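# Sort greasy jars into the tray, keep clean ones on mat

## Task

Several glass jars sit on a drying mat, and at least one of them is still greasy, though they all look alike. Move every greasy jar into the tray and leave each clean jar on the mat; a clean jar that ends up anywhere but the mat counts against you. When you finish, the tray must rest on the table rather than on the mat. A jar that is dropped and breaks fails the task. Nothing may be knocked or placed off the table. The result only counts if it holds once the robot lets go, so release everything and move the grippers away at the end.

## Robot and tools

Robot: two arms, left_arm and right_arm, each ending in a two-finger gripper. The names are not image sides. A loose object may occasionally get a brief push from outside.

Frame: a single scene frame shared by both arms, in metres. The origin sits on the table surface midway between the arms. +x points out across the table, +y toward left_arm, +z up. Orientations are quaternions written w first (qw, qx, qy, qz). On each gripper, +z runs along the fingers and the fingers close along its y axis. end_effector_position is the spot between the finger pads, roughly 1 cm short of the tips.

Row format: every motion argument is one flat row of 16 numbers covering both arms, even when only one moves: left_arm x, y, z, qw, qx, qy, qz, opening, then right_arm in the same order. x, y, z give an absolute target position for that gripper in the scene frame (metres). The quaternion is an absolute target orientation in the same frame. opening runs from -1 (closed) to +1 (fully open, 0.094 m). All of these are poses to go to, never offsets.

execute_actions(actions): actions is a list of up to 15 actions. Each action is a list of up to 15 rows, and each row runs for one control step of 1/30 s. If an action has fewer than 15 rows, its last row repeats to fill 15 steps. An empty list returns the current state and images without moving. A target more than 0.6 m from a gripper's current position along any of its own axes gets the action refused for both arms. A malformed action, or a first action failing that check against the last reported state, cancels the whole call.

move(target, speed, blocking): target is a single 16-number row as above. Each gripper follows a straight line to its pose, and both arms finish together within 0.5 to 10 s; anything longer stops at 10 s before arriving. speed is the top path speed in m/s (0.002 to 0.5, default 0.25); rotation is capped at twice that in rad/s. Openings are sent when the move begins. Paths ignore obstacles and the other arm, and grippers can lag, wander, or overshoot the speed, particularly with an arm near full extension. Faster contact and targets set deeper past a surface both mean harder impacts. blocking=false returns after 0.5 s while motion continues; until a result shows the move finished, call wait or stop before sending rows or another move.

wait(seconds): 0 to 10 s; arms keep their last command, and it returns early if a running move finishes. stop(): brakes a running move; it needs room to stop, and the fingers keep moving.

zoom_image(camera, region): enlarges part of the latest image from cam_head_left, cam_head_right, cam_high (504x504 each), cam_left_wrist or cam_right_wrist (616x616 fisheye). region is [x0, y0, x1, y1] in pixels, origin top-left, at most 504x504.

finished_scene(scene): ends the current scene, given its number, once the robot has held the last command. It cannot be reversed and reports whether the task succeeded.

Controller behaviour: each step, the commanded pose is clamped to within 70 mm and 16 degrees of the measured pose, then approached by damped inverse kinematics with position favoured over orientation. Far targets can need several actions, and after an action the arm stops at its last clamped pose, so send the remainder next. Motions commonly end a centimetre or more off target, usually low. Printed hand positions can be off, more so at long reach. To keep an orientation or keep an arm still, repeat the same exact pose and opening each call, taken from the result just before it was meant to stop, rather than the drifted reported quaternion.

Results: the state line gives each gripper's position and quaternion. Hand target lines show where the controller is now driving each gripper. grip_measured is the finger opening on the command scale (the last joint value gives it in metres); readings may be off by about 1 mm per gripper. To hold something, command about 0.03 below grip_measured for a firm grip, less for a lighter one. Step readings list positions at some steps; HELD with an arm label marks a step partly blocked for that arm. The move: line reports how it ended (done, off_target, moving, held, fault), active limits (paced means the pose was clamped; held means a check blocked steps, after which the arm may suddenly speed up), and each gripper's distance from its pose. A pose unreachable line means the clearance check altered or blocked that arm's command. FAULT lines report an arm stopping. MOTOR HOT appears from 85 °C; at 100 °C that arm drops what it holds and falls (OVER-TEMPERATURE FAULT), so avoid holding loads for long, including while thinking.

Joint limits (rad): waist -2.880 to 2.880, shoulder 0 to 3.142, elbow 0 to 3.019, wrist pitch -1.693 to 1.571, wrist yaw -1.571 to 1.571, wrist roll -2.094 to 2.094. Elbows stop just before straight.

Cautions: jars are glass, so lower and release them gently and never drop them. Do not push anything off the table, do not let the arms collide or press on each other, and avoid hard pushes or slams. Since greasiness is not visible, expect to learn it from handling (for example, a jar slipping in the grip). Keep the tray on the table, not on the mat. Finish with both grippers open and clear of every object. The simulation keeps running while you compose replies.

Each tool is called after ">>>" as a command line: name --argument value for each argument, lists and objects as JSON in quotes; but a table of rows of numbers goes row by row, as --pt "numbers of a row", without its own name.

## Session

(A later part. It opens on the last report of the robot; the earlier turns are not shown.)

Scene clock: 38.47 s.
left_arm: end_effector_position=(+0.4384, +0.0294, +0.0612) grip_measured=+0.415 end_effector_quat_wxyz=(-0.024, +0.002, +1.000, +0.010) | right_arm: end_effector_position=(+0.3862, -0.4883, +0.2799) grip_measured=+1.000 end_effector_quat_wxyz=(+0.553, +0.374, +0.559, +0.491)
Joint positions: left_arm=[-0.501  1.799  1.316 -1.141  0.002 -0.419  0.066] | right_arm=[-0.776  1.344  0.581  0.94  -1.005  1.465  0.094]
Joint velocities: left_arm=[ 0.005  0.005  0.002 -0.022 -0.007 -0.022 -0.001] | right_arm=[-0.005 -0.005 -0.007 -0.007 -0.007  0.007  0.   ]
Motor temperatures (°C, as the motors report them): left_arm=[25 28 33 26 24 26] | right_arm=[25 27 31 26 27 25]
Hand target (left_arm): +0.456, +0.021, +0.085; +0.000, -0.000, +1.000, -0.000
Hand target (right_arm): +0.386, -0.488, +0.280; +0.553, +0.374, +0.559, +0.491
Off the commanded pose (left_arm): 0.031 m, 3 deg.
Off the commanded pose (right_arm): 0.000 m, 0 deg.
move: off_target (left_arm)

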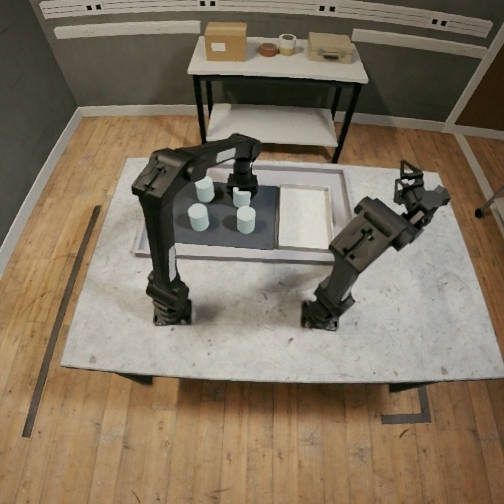

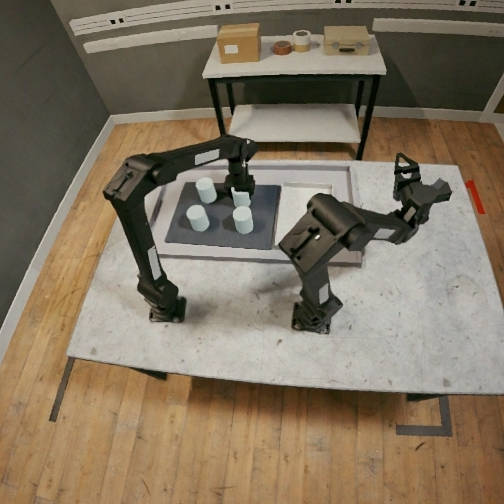

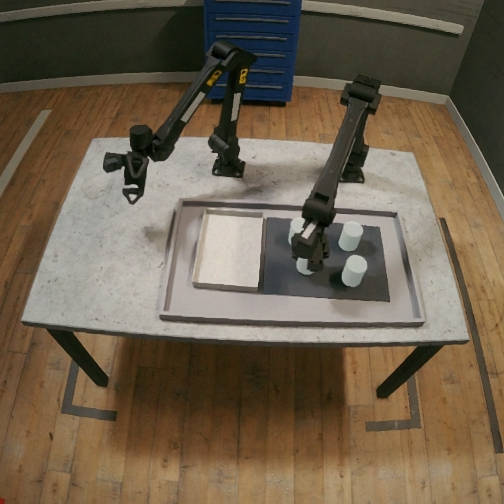

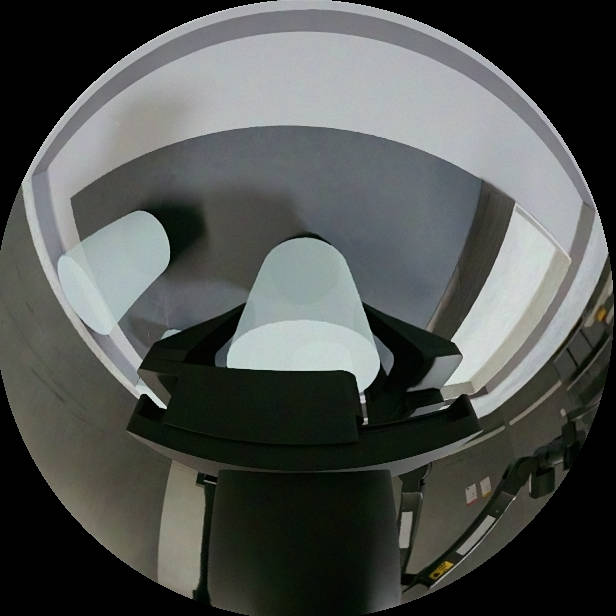

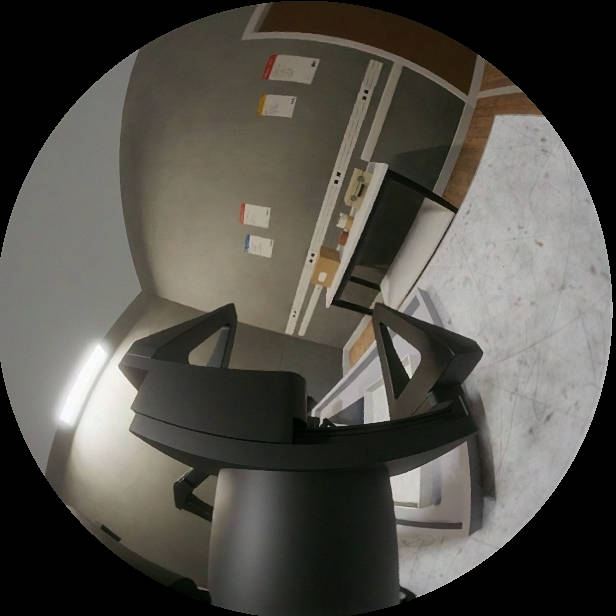

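>>> move --target '[0.448,0.026,0.047,0,0,1,0,0.407,0.3862,-0.4883,0.2799,0.553,0.374,0.559,0.491,1]' --speed 0.025

>>> execute_actions --actions '[[[0.448,0.026,0.047,0,0,1,0,0.42,0.3862,-0.4883,0.2799,0.553,0.374,0.559,0.491,1],[0.448,0.026,0.047,0,0,1,0,0.43,0.3862,-0.4883,0.2799,0.553,0.374,0.559,0.491,1],[0.448,0.026,0.047,0,0,1,0,0.46,0.3862,-0.4883,0.2799,0.553,0.374,0.559,0.491,1],[0.448,0.026,0.047,0,0,1,0,0.6,0.3862,-0.4883,0.2799,0.553,0.374,0.559,0.491,1],[0.448,0.026,0.047,0,0,1,0,1,0.3862,-0.4883,0.2799,0.553,0.374,0.559,0.491,1]]]'

>>> move --target '[0.46,0.018,0.165,0,0,1,0,1,0.3862,-0.4883,0.2799,0.553,0.374,0.559,0.491,1]' --speed 0.15

>>> move --target '[0.47,0.187,0.16,0,0,1,0,1,0.3862,-0.4883,0.2799,0.553,0.374,0.559,0.491,1]' --speed 0.2

Scene clock: 39.93 s.
left_arm: end_effector_position=(+0.4441, +0.0269, +0.0512) grip_measured=+0.412 end_effector_quat_wxyz=(-0.004, +0.002, +1.000, +0.001) | right_arm: end_effector_position=(+0.3862, -0.4883, +0.2799) grip_measured=+1.000 end_effector_quat_wxyz=(+0.553, +0.374, +0.559, +0.491)
Joint positions: left_arm=[-0.501  1.8    1.289 -1.068  0.001 -0.419  0.066] | right_arm=[-0.776  1.344  0.581  0.94  -1.005  1.465  0.094]
Joint velocities: left_arm=[-0.024  0.005 -0.002 -0.012 -0.081 -0.051  0.001] | right_arm=[-0.005 -0.015 -0.002 -0.032 -0.022 -0.037  0.   ]
Motor temperatures (°C, as the motors report them): left_arm=[25 28 32 26 24 26] | right_arm=[25 27 31 26 27 25]
Hand target (left_arm): +0.448, +0.026, +0.047; +0.000, +0.000, +1.000, +0.000
Hand target (right_arm): +0.386, -0.488, +0.280; +0.553, +0.374, +0.559, +0.491
Off the commanded pose (left_arm): 0.006 m, 1 deg.
Off the commanded pose (right_arm): 0.000 m, 0 deg.
move: done

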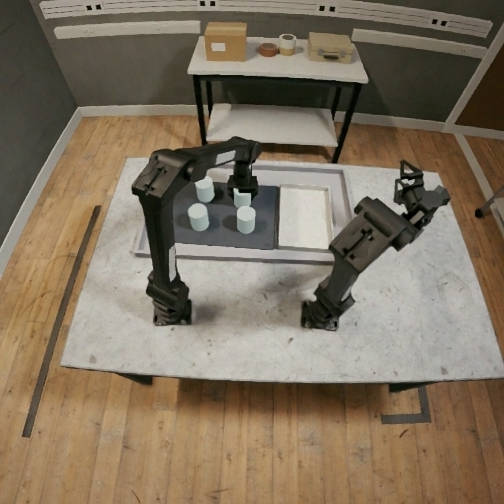

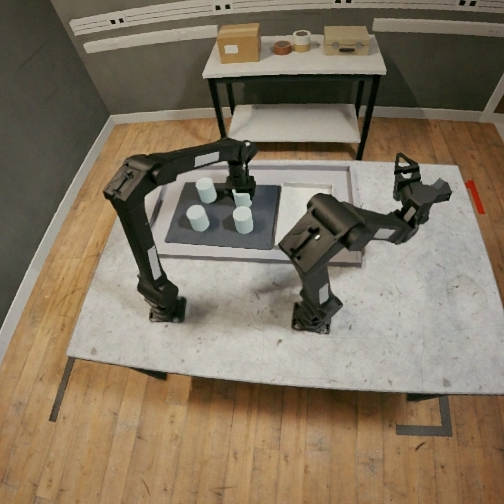

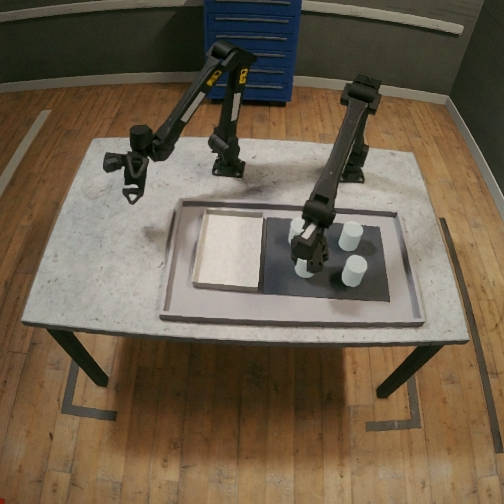

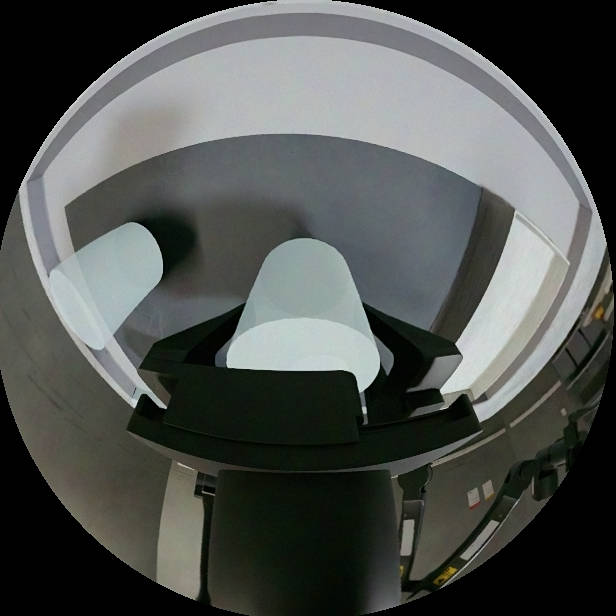

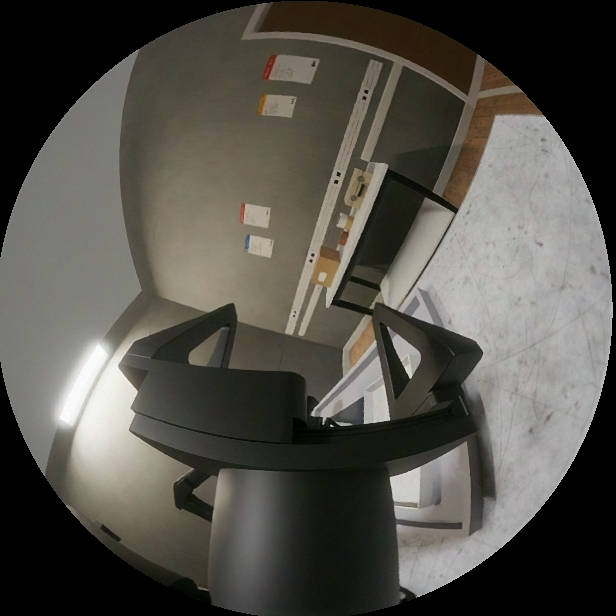

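Scene clock: 40.43 s.
left_arm: end_effector_position=(+0.4448, +0.0267, +0.0512) grip_measured=+1.000 end_effector_quat_wxyz=(-0.002, +0.002, +1.000, +0.001) | right_arm: end_effector_position=(+0.3862, -0.4883, +0.2799) grip_measured=+1.000 end_effector_quat_wxyz=(+0.553, +0.374, +0.559, +0.491)
Joint positions: left_arm=[-0.501  1.8    1.289 -1.065  0.001 -0.419  0.094] | right_arm=[-0.776  1.344  0.581  0.94  -1.005  1.465  0.094]
Joint velocities: left_arm=[ 0.015 -0.005  0.012  0.027  0.037 -0.007  0.   ] | right_arm=[ 0.015 -0.015  0.002  0.002 -0.022  0.022  0.   ]
Motor temperatures (°C, as the motors report them): left_arm=[25 28 32 26 24 26] | right_arm=[25 27 31 26 27 25]
Hand target (left_arm): +0.448, +0.026, +0.047; +0.000, +0.000, +1.000, +0.000
Hand target (right_arm): +0.386, -0.488, +0.280; +0.553, +0.374, +0.559, +0.491
Off the commanded pose (left_arm): 0.005 m, 0 deg.
Off the commanded pose (right_arm): 0.000 m, 0 deg.
Step readings (end_effector_position):
0: left_arm (+0.4441, +0.0269, +0.0512) | right_arm (+0.3862, -0.4883, +0.2799)
1: left_arm (+0.4441, +0.0270, +0.0512) | right_arm (+0.3862, -0.4883, +0.2799)
2: left_arm (+0.4443, +0.0269, +0.0512) | right_arm (+0.3862, -0.4883, +0.2799)
4: left_arm (+0.4447, +0.0268, +0.0512) | right_arm (+0.3862, -0.4883, +0.2799)
8: left_arm (+0.4448, +0.0267, +0.0512) | right_arm (+0.3862, -0.4883, +0.2799)
15: end_effector_position above

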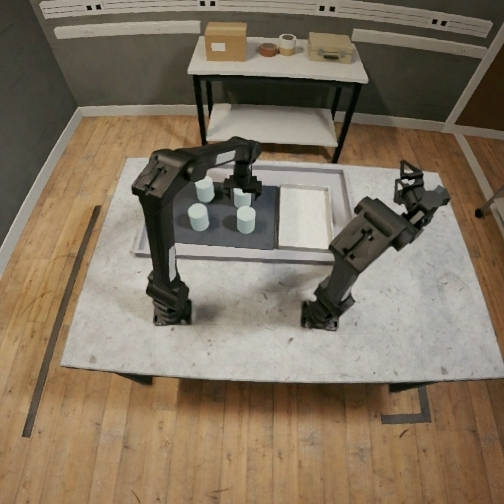

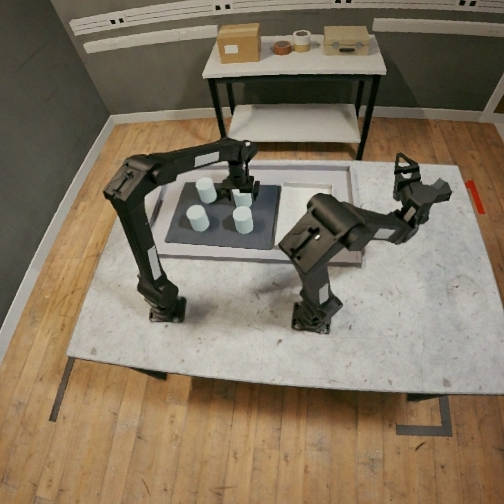

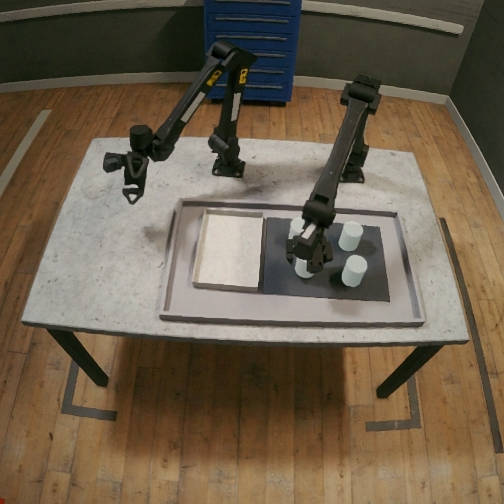

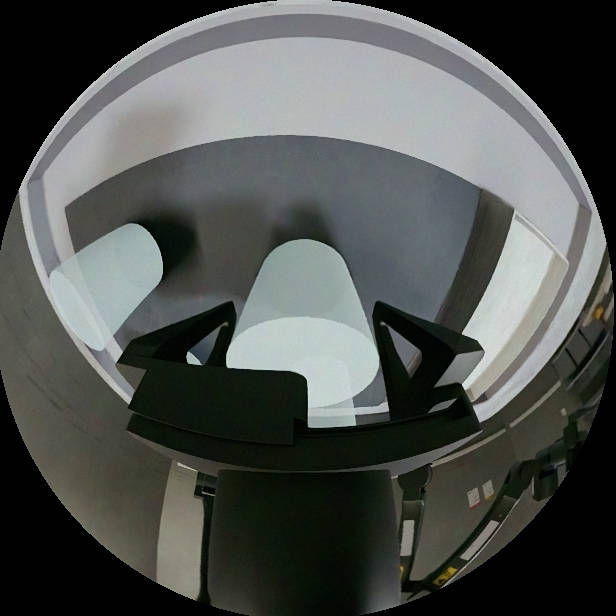

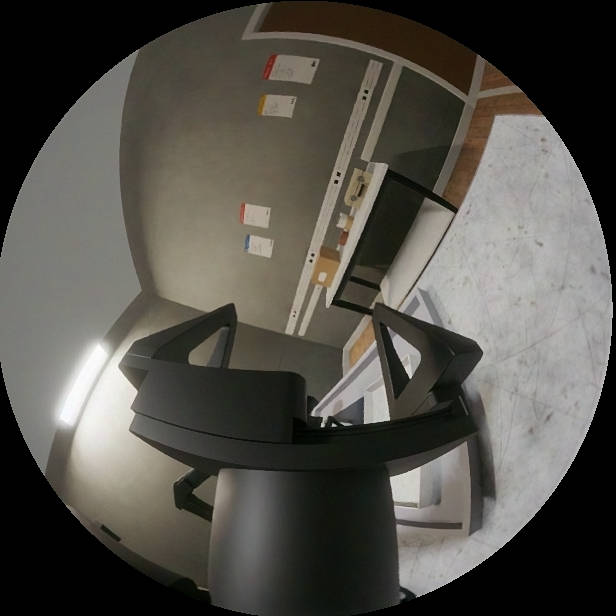

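Scene clock: 41.57 s.
left_arm: end_effector_position=(+0.4466, +0.0259, +0.1399) grip_measured=+1.000 end_effector_quat_wxyz=(-0.024, +0.002, +1.000, +0.010) | right_arm: end_effector_position=(+0.3862, -0.4883, +0.2799) grip_measured=+1.000 end_effector_quat_wxyz=(+0.553, +0.374, +0.559, +0.491)
Joint positions: left_arm=[-0.501  1.744  1.461 -1.341  0.001 -0.419  0.094] | right_arm=[-0.776  1.344  0.581  0.94  -1.005  1.465  0.094]
Joint velocities: left_arm=[-0.015 -0.005  0.022 -0.002 -0.022  0.095  0.   ] | right_arm=[-0.005  0.005 -0.002  0.002 -0.037 -0.051  0.   ]
Motor temperatures (°C, as the motors report them): left_arm=[25 28 33 26 24 26] | right_arm=[25 27 31 26 27 25]
Hand target (left_arm): +0.457, +0.019, +0.165; -0.000, +0.000, +1.000, -0.000
Hand target (right_arm): +0.386, -0.488, +0.280; +0.553, +0.374, +0.559, +0.491
Off the commanded pose (left_arm): 0.030 m, 3 deg.
Off the commanded pose (right_arm): 0.000 m, 0 deg.
move: off_target (left_arm)

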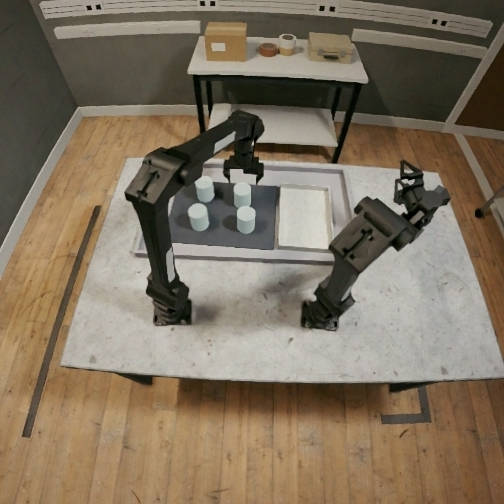

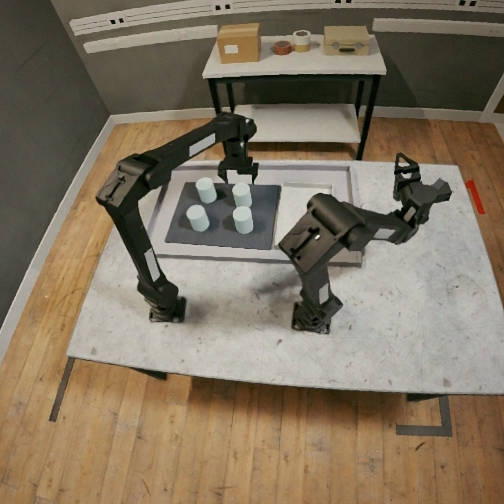

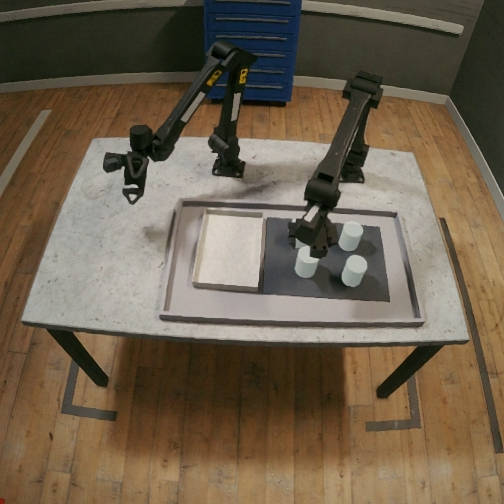

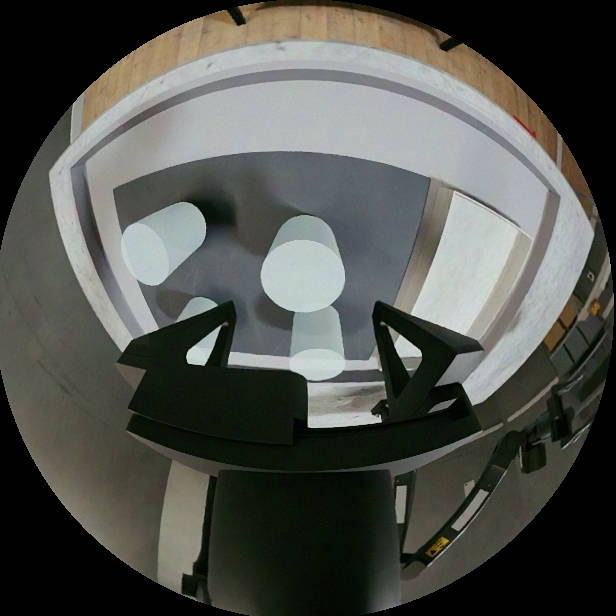

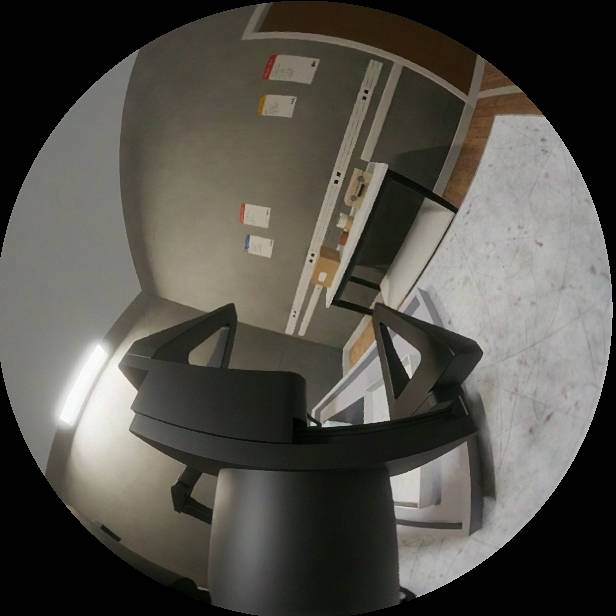

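Scene clock: 42.93 s.
left_arm: end_effector_position=(+0.4680, +0.1876, +0.1465) grip_measured=+1.000 end_effector_quat_wxyz=(-0.020, -0.005, +1.000, +0.005) | right_arm: end_effector_position=(+0.3862, -0.4883, +0.2799) grip_measured=+1.000 end_effector_quat_wxyz=(+0.553, +0.374, +0.559, +0.491)
Joint positions: left_arm=[-0.177  1.678  1.393 -1.325 -0.006 -0.108  0.094] | right_arm=[-0.776  1.344  0.581  0.94  -1.005  1.465  0.094]
Joint velocities: left_arm=[-0.005 -0.005  0.007 -0.002 -0.037  0.022  0.   ] | right_arm=[-0.005 -0.005 -0.032 -0.002 -0.022  0.022  0.   ]
Motor temperatures (°C, as the motors report them): left_arm=[25 28 33 26 24 26] | right_arm=[25 27 31 26 27 25]
Hand target (left_arm): +0.471, +0.187, +0.160; +0.001, +0.000, +1.000, +0.002
Hand target (right_arm): +0.386, -0.488, +0.280; +0.553, +0.374, +0.559, +0.491
Off the commanded pose (left_arm): 0.014 m, 2 deg.
Off the commanded pose (right_arm): 0.000 m, 0 deg.
move: off_target (left_arm)

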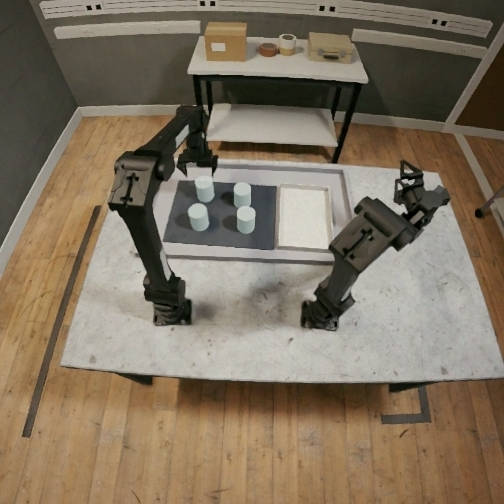

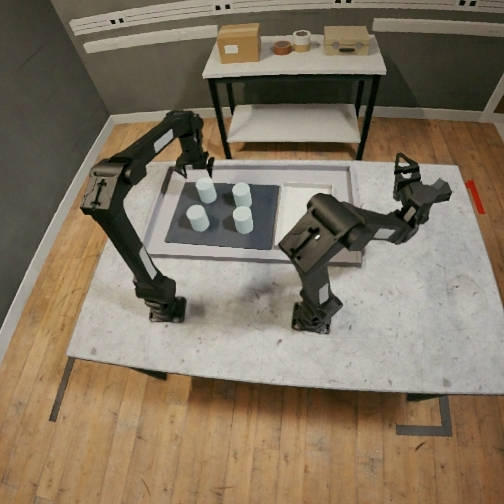

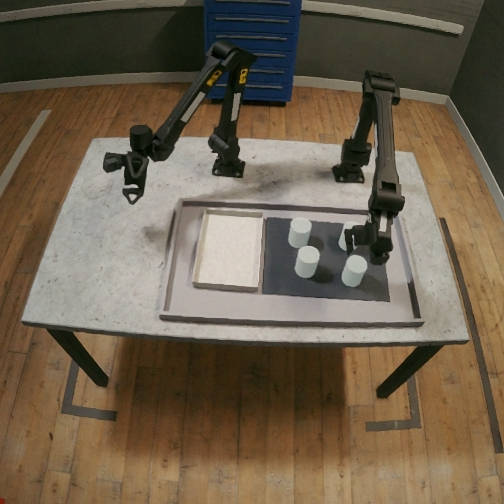

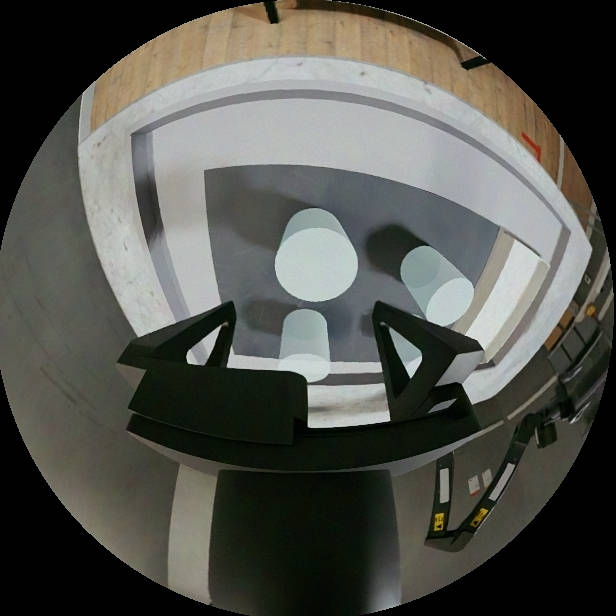

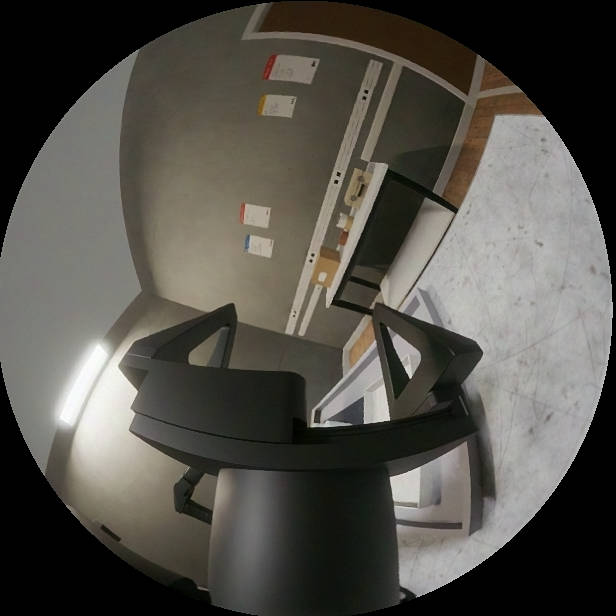

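>>> move --target '[0.474,0.172,0.106,0,0,1,0,1,0.3862,-0.4883,0.2799,0.553,0.374,0.559,0.491,1]' --speed 0.08

Scene clock: 43.97 s.
left_arm: end_effector_position=(+0.4718, +0.1794, +0.1105) grip_measured=+1.000 end_effector_quat_wxyz=(-0.002, -0.003, +1.000, +0.002) | right_arm: end_effector_position=(+0.3862, -0.4883, +0.2799) grip_measured=+1.000 end_effector_quat_wxyz=(+0.553, +0.374, +0.559, +0.491)
Joint positions: left_arm=[-0.192  1.698  1.319 -1.196 -0.003 -0.12   0.094] | right_arm=[-0.776  1.344  0.581  0.94  -1.005  1.465  0.094]
Joint velocities: left_arm=[-0.015 -0.005 -0.002  0.002  0.007  0.037  0.   ] | right_arm=[ 0.005 -0.005 -0.007 -0.007 -0.022 -0.037  0.   ]
Motor temperatures (°C, as the motors report them): left_arm=[25 28 33 26 24 26] | right_arm=[25 27 31 26 27 25]
Hand target (left_arm): +0.475, +0.172, +0.106; -0.000, -0.000, +1.000, +0.000
Hand target (right_arm): +0.386, -0.488, +0.280; +0.553, +0.374, +0.559, +0.491
Off the commanded pose (left_arm): 0.009 m, 0 deg.
Off the commanded pose (right_arm): 0.000 m, 0 deg.
move: done

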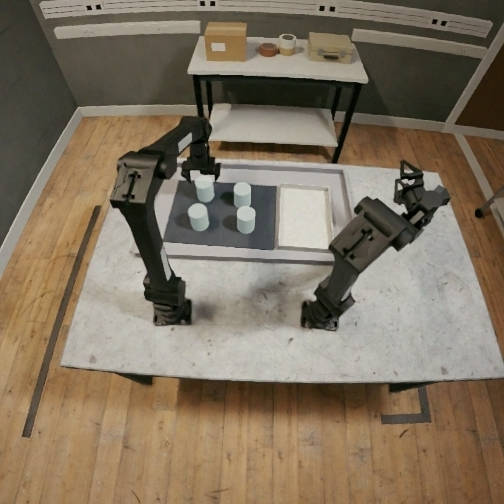

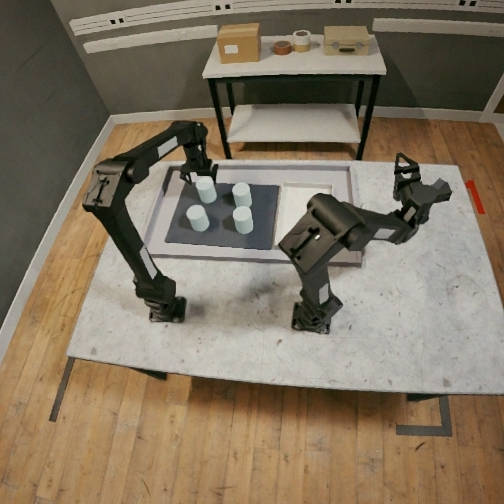

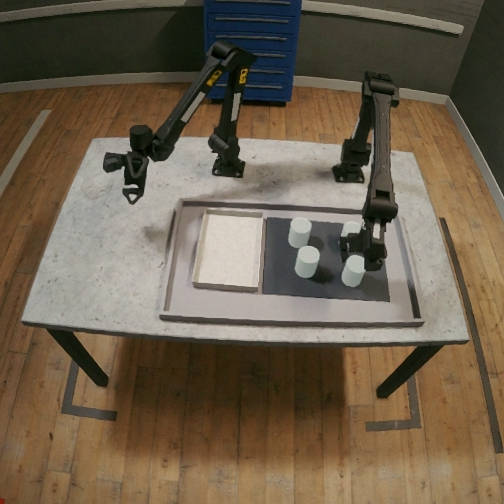

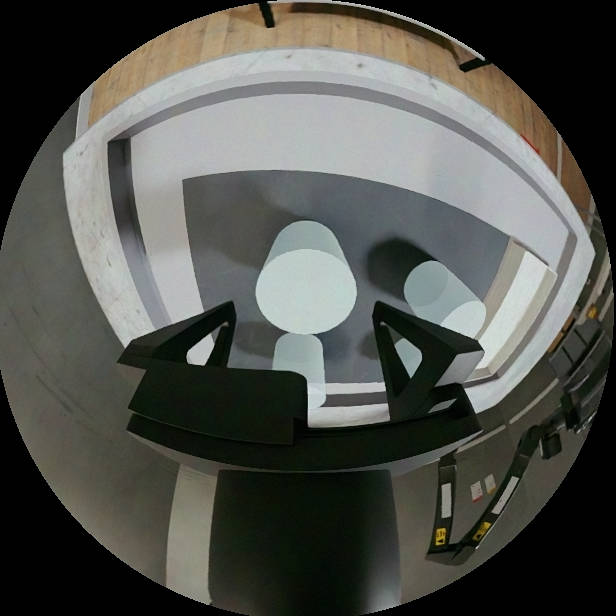

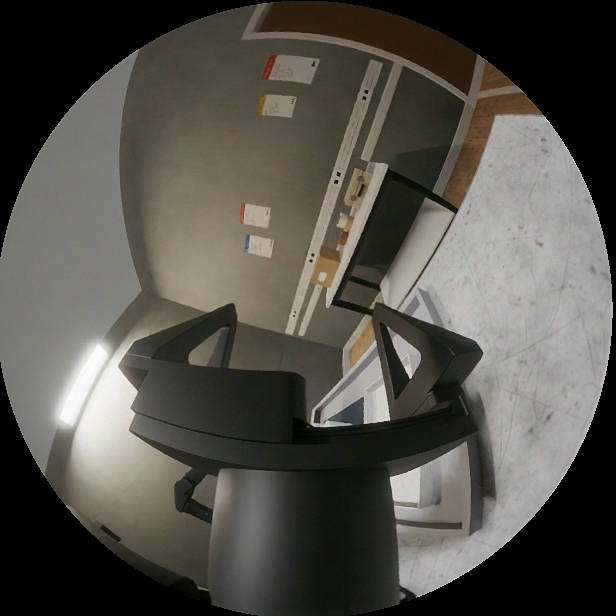

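>>> move --target '[0.476,0.172,0.048,0,0,1,0,1,0.3862,-0.4883,0.2799,0.553,0.374,0.559,0.491,1]' --speed 0.08

>>> execute_actions --actions '[[[0.476,0.172,0.048,0,0,1,0,0.6,0.3862,-0.4883,0.2799,0.553,0.374,0.559,0.491,1],[0.476,0.172,0.048,0,0,1,0,0.56,0.3862,-0.4883,0.2799,0.553,0.374,0.559,0.491,1],[0.476,0.172,0.048,0,0,1,0,0.54,0.3862,-0.4883,0.2799,0.553,0.374,0.559,0.491,1],[0.476,0.172,0.048,0,0,1,0,0.52,0.3862,-0.4883,0.2799,0.553,0.374,0.559,0.491,1],[0.476,0.172,0.048,0,0,1,0,0.5,0.3862,-0.4883,0.2799,0.553,0.374,0.559,0.491,1],[0.476,0.172,0.048,0,0,1,0,0.49,0.3862,-0.4883,0.2799,0.553,0.374,0.559,0.491,1],[0.476,0.172,0.048,0,0,1,0,0.48,0.3862,-0.4883,0.2799,0.553,0.374,0.559,0.491,1],[0.476,0.172,0.048,0,0,1,0,0.47,0.3862,-0.4883,0.2799,0.553,0.374,0.559,0.491,1],[0.476,0.172,0.048,0,0,1,0,0.46,0.3862,-0.4883,0.2799,0.553,0.374,0.559,0.491,1],[0.476,0.172,0.048,0,0,1,0,0.45,0.3862,-0.4883,0.2799,0.553,0.374,0.559,0.491,1],[0.476,0.172,0.048,0,0,1,0,0.44,0.3862,-0.4883,0.2799,0.553,0.374,0.559,0.491,1],[0.476,0.172,0.048,0,0,1,0,0.43,0.3862,-0.4883,0.2799,0.553,0.374,0.559,0.491,1]],[[0.476,0.172,0.048,0,0,1,0,0.42,0.3862,-0.4883,0.2799,0.553,0.374,0.559,0.491,1],[0.476,0.172,0.048,0,0,1,0,0.42,0.3862,-0.4883,0.2799,0.553,0.374,0.559,0.491,1],[0.476,0.172,0.048,0,0,1,0,0.415,0.3862,-0.4883,0.2799,0.553,0.374,0.559,0.491,1],[0.476,0.172,0.048,0,0,1,0,0.415,0.3862,-0.4883,0.2799,0.553,0.374,0.559,0.491,1],[0.476,0.172,0.048,0,0,1,0,0.413,0.3862,-0.4883,0.2799,0.553,0.374,0.559,0.491,1],[0.476,0.172,0.048,0,0,1,0,0.413,0.3862,-0.4883,0.2799,0.553,0.374,0.559,0.491,1],[0.476,0.172,0.048,0,0,1,0,0.411,0.3862,-0.4883,0.2799,0.553,0.374,0.559,0.491,1]]]'

>>> move --target '[0.489,0.170,0.085,0,0,1,0,0.411,0.3862,-0.4883,0.2799,0.553,0.374,0.559,0.491,1]' --speed 0.035

Scene clock: 45.43 s.
left_arm: end_effector_position=(+0.4749, +0.1791, +0.0522) grip_measured=+1.000 end_effector_quat_wxyz=(-0.002, -0.003, +1.000, +0.002) | right_arm: end_effector_position=(+0.3862, -0.4883, +0.2799) grip_measured=+1.000 end_effector_quat_wxyz=(+0.553, +0.374, +0.559, +0.491)
Joint positions: left_arm=[-0.192  1.772  1.251 -1.054 -0.003 -0.12   0.094] | right_arm=[-0.776  1.344  0.581  0.94  -1.005  1.465  0.094]
Joint velocities: left_arm=[ 0.015 -0.024  0.002 -0.002 -0.022  0.022  0.   ] | right_arm=[-0.005  0.005 -0.002 -0.022 -0.066 -0.022  0.   ]
Motor temperatures (°C, as the motors report them): left_arm=[25 28 33 26 24 26] | right_arm=[25 27 31 26 27 25]
Hand target (left_arm): +0.477, +0.172, +0.048; +0.000, +0.000, +1.000, -0.000
Hand target (right_arm): +0.386, -0.488, +0.280; +0.553, +0.374, +0.559, +0.491
Off the commanded pose (left_arm): 0.008 m, 0 deg.
Off the commanded pose (right_arm): 0.000 m, 0 deg.
move: done

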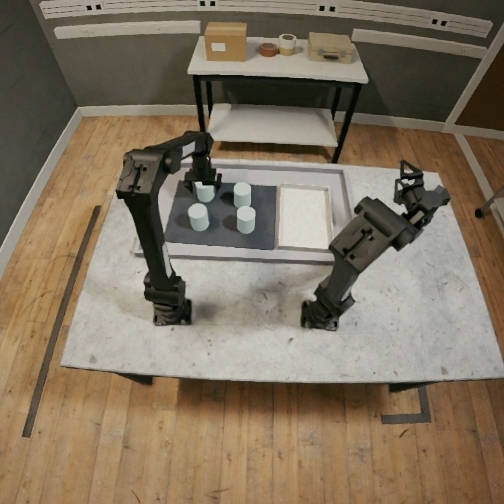

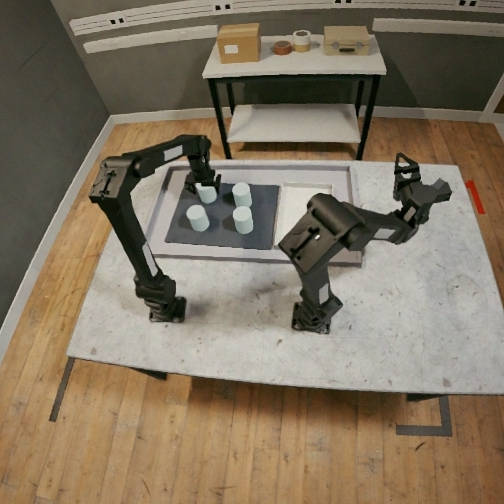

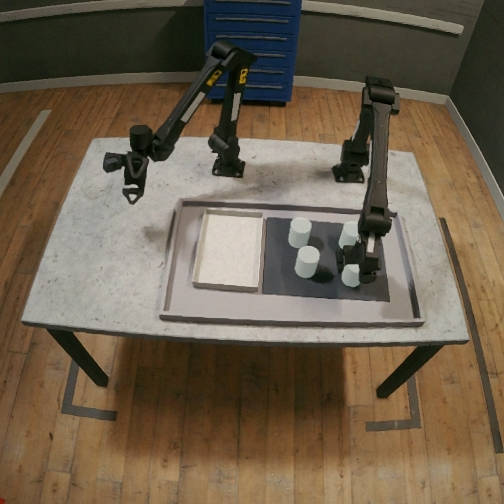

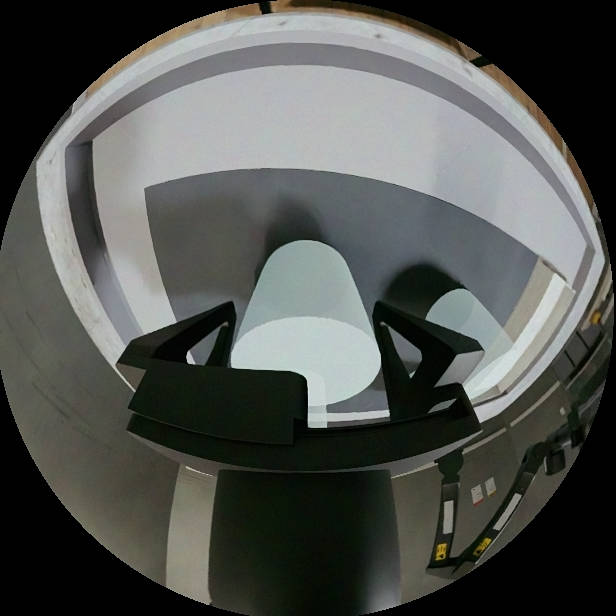

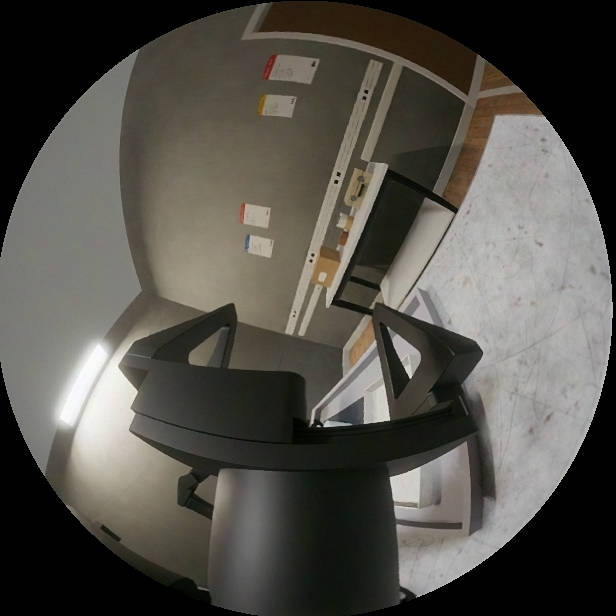

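Scene clock: 46.43 s.
left_arm: end_effector_position=(+0.4749, +0.1788, +0.0522) grip_measured=+0.415 end_effector_quat_wxyz=(-0.002, -0.003, +1.000, +0.001) | right_arm: end_effector_position=(+0.3862, -0.4883, +0.2799) grip_measured=+1.000 end_effector_quat_wxyz=(+0.553, +0.374, +0.559, +0.491)
Joint positions: left_arm=[-0.192  1.772  1.251 -1.054 -0.001 -0.12   0.066] | right_arm=[-0.776  1.344  0.581  0.94  -1.005  1.465  0.094]
Joint velocities: left_arm=[-0.005  0.005 -0.012 -0.007  0.022 -0.022 -0.   ] | right_arm=[ 0.005 -0.005 -0.002  0.007 -0.066  0.022  0.   ]
Motor temperatures (°C, as the motors report them): left_arm=[25 28 33 26 24 26] | right_arm=[25 27 31 26 27 25]
Hand target (left_arm): +0.476, +0.172, +0.048; -0.000, +0.000, +1.000, -0.000
Hand target (right_arm): +0.386, -0.488, +0.280; +0.553, +0.374, +0.559, +0.491
Off the commanded pose (left_arm): 0.008 m, 0 deg.
Off the commanded pose (right_arm): 0.000 m, 0 deg.
Step readings (end_effector_position; steps 1 to 15: 1st action; 16 to 30: 2nd action):
0: left_arm (+0.4749, +0.1791, +0.0522) | right_arm (+0.3862, -0.4883, +0.2799)
1: left_arm (+0.4749, +0.1791, +0.0522) | right_arm (+0.3862, -0.4883, +0.2799)
2: left_arm (+0.4749, +0.1791, +0.0522) | right_arm (+0.3862, -0.4883, +0.2799)
4: left_arm (+0.4749, +0.1791, +0.0522) | right_arm (+0.3862, -0.4883, +0.2799)
8: left_arm (+0.4749, +0.1791, +0.0522) | right_arm (+0.3862, -0.4883, +0.2799)
15: left_arm (+0.4749, +0.1789, +0.0522) | right_arm (+0.3862, -0.4883, +0.2799)
16: left_arm (+0.4749, +0.1788, +0.0522) | right_arm (+0.3862, -0.4883, +0.2799)
17: left_arm (+0.4749, +0.1788, +0.0522) | right_arm (+0.3862, -0.4883, +0.2799)
19: left_arm (+0.4749, +0.1788, +0.0522) | right_arm (+0.3862, -0.4883, +0.2799)
23: left_arm (+0.4749, +0.1788, +0.0522) | right_arm (+0.3862, -0.4883, +0.2799)
30: end_effector_position above

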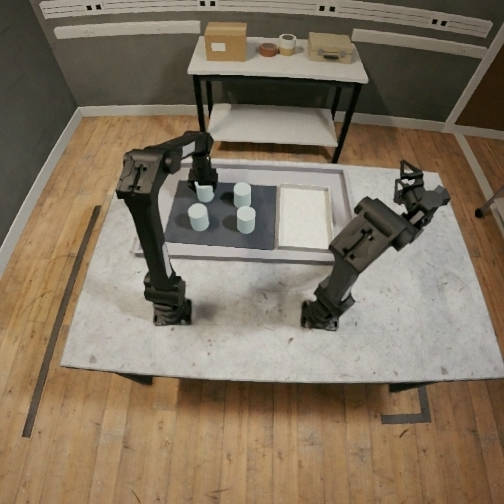

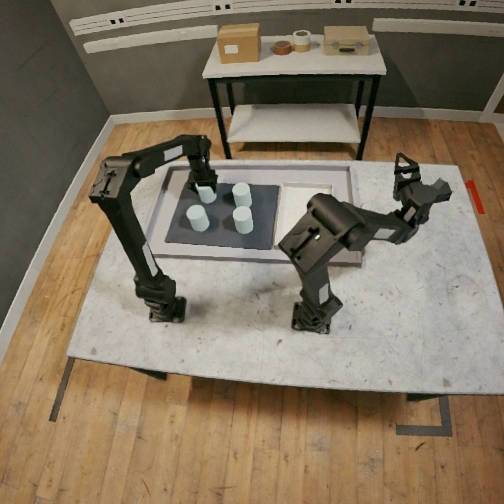

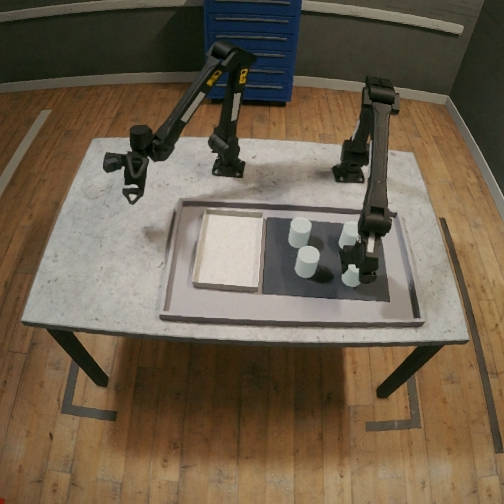

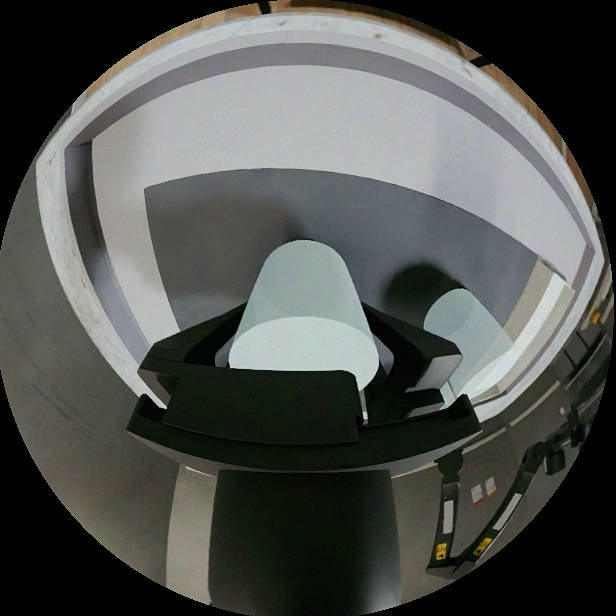

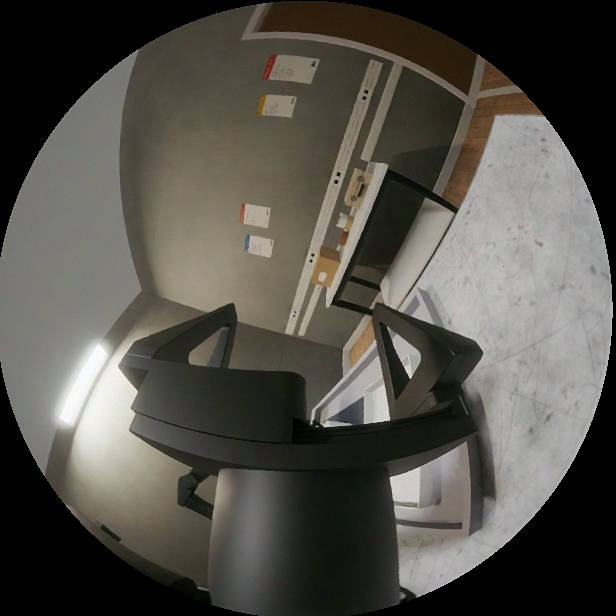

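Scene clock: 47.77 s.
left_arm: end_effector_position=(+0.4680, +0.1796, +0.0620) grip_measured=+0.415 end_effector_quat_wxyz=(-0.026, -0.004, +1.000, +0.004) | right_arm: end_effector_position=(+0.3862, -0.4883, +0.2799) grip_measured=+1.000 end_effector_quat_wxyz=(+0.553, +0.374, +0.559, +0.491)
Joint positions: left_arm=[-0.192  1.772  1.279 -1.132 -0.001 -0.12   0.066] | right_arm=[-0.776  1.344  0.581  0.94  -1.005  1.465  0.094]
Joint velocities: left_arm=[ 0.005  0.005 -0.017 -0.017  0.022  0.007  0.   ] | right_arm=[ 0.005 -0.005  0.017 -0.022  0.037 -0.051  0.   ]
Motor temperatures (°C, as the motors report them): left_arm=[25 28 33 26 24 26] | right_arm=[25 27 31 26 27 25]
Hand target (left_arm): +0.487, +0.170, +0.086; +0.000, -0.000, +1.000, -0.000
Hand target (right_arm): +0.386, -0.488, +0.280; +0.553, +0.374, +0.559, +0.491
Off the commanded pose (left_arm): 0.033 m, 3 deg.
Off the commanded pose (right_arm): 0.000 m, 0 deg.
move: off_target (left_arm)

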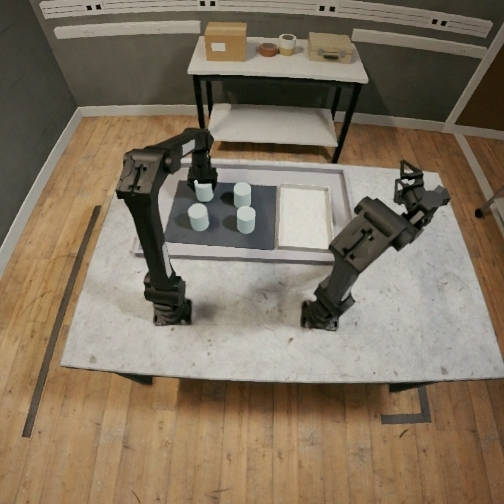

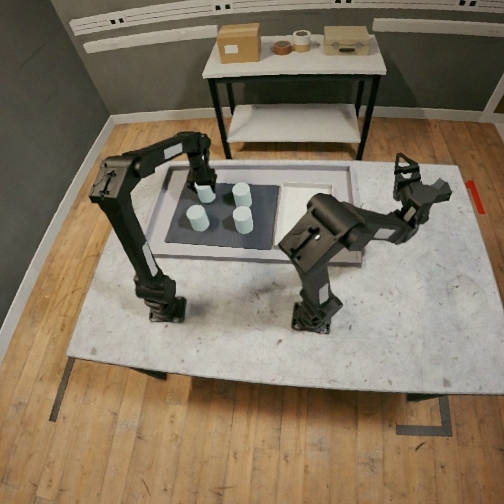

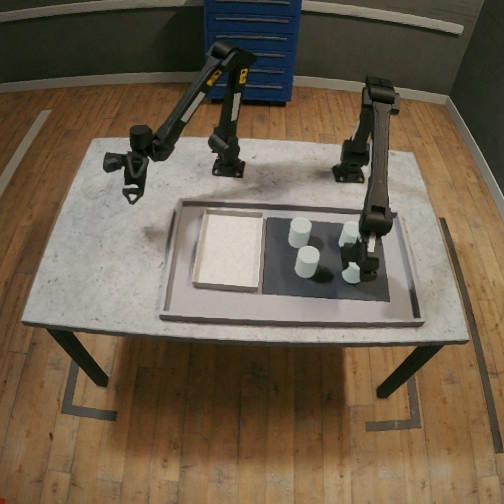

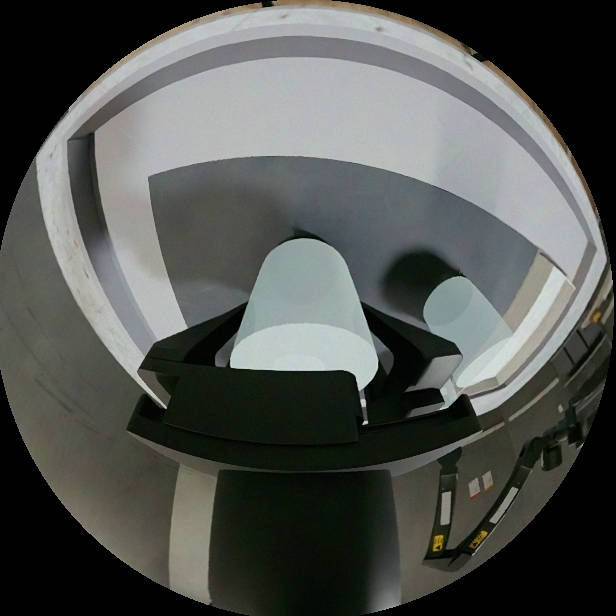

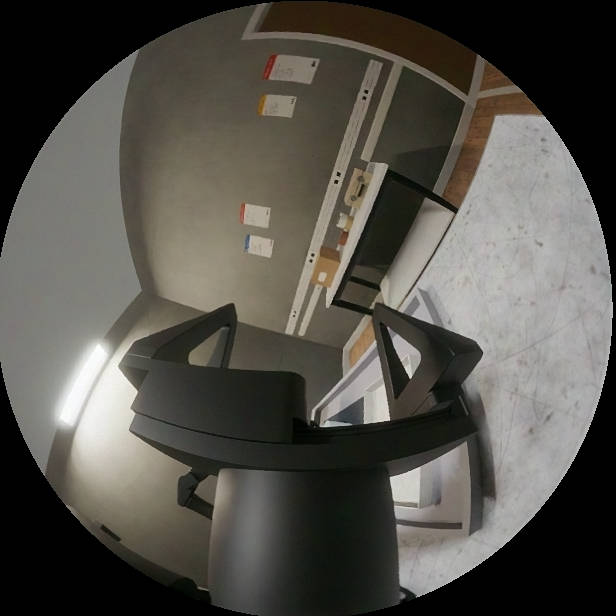

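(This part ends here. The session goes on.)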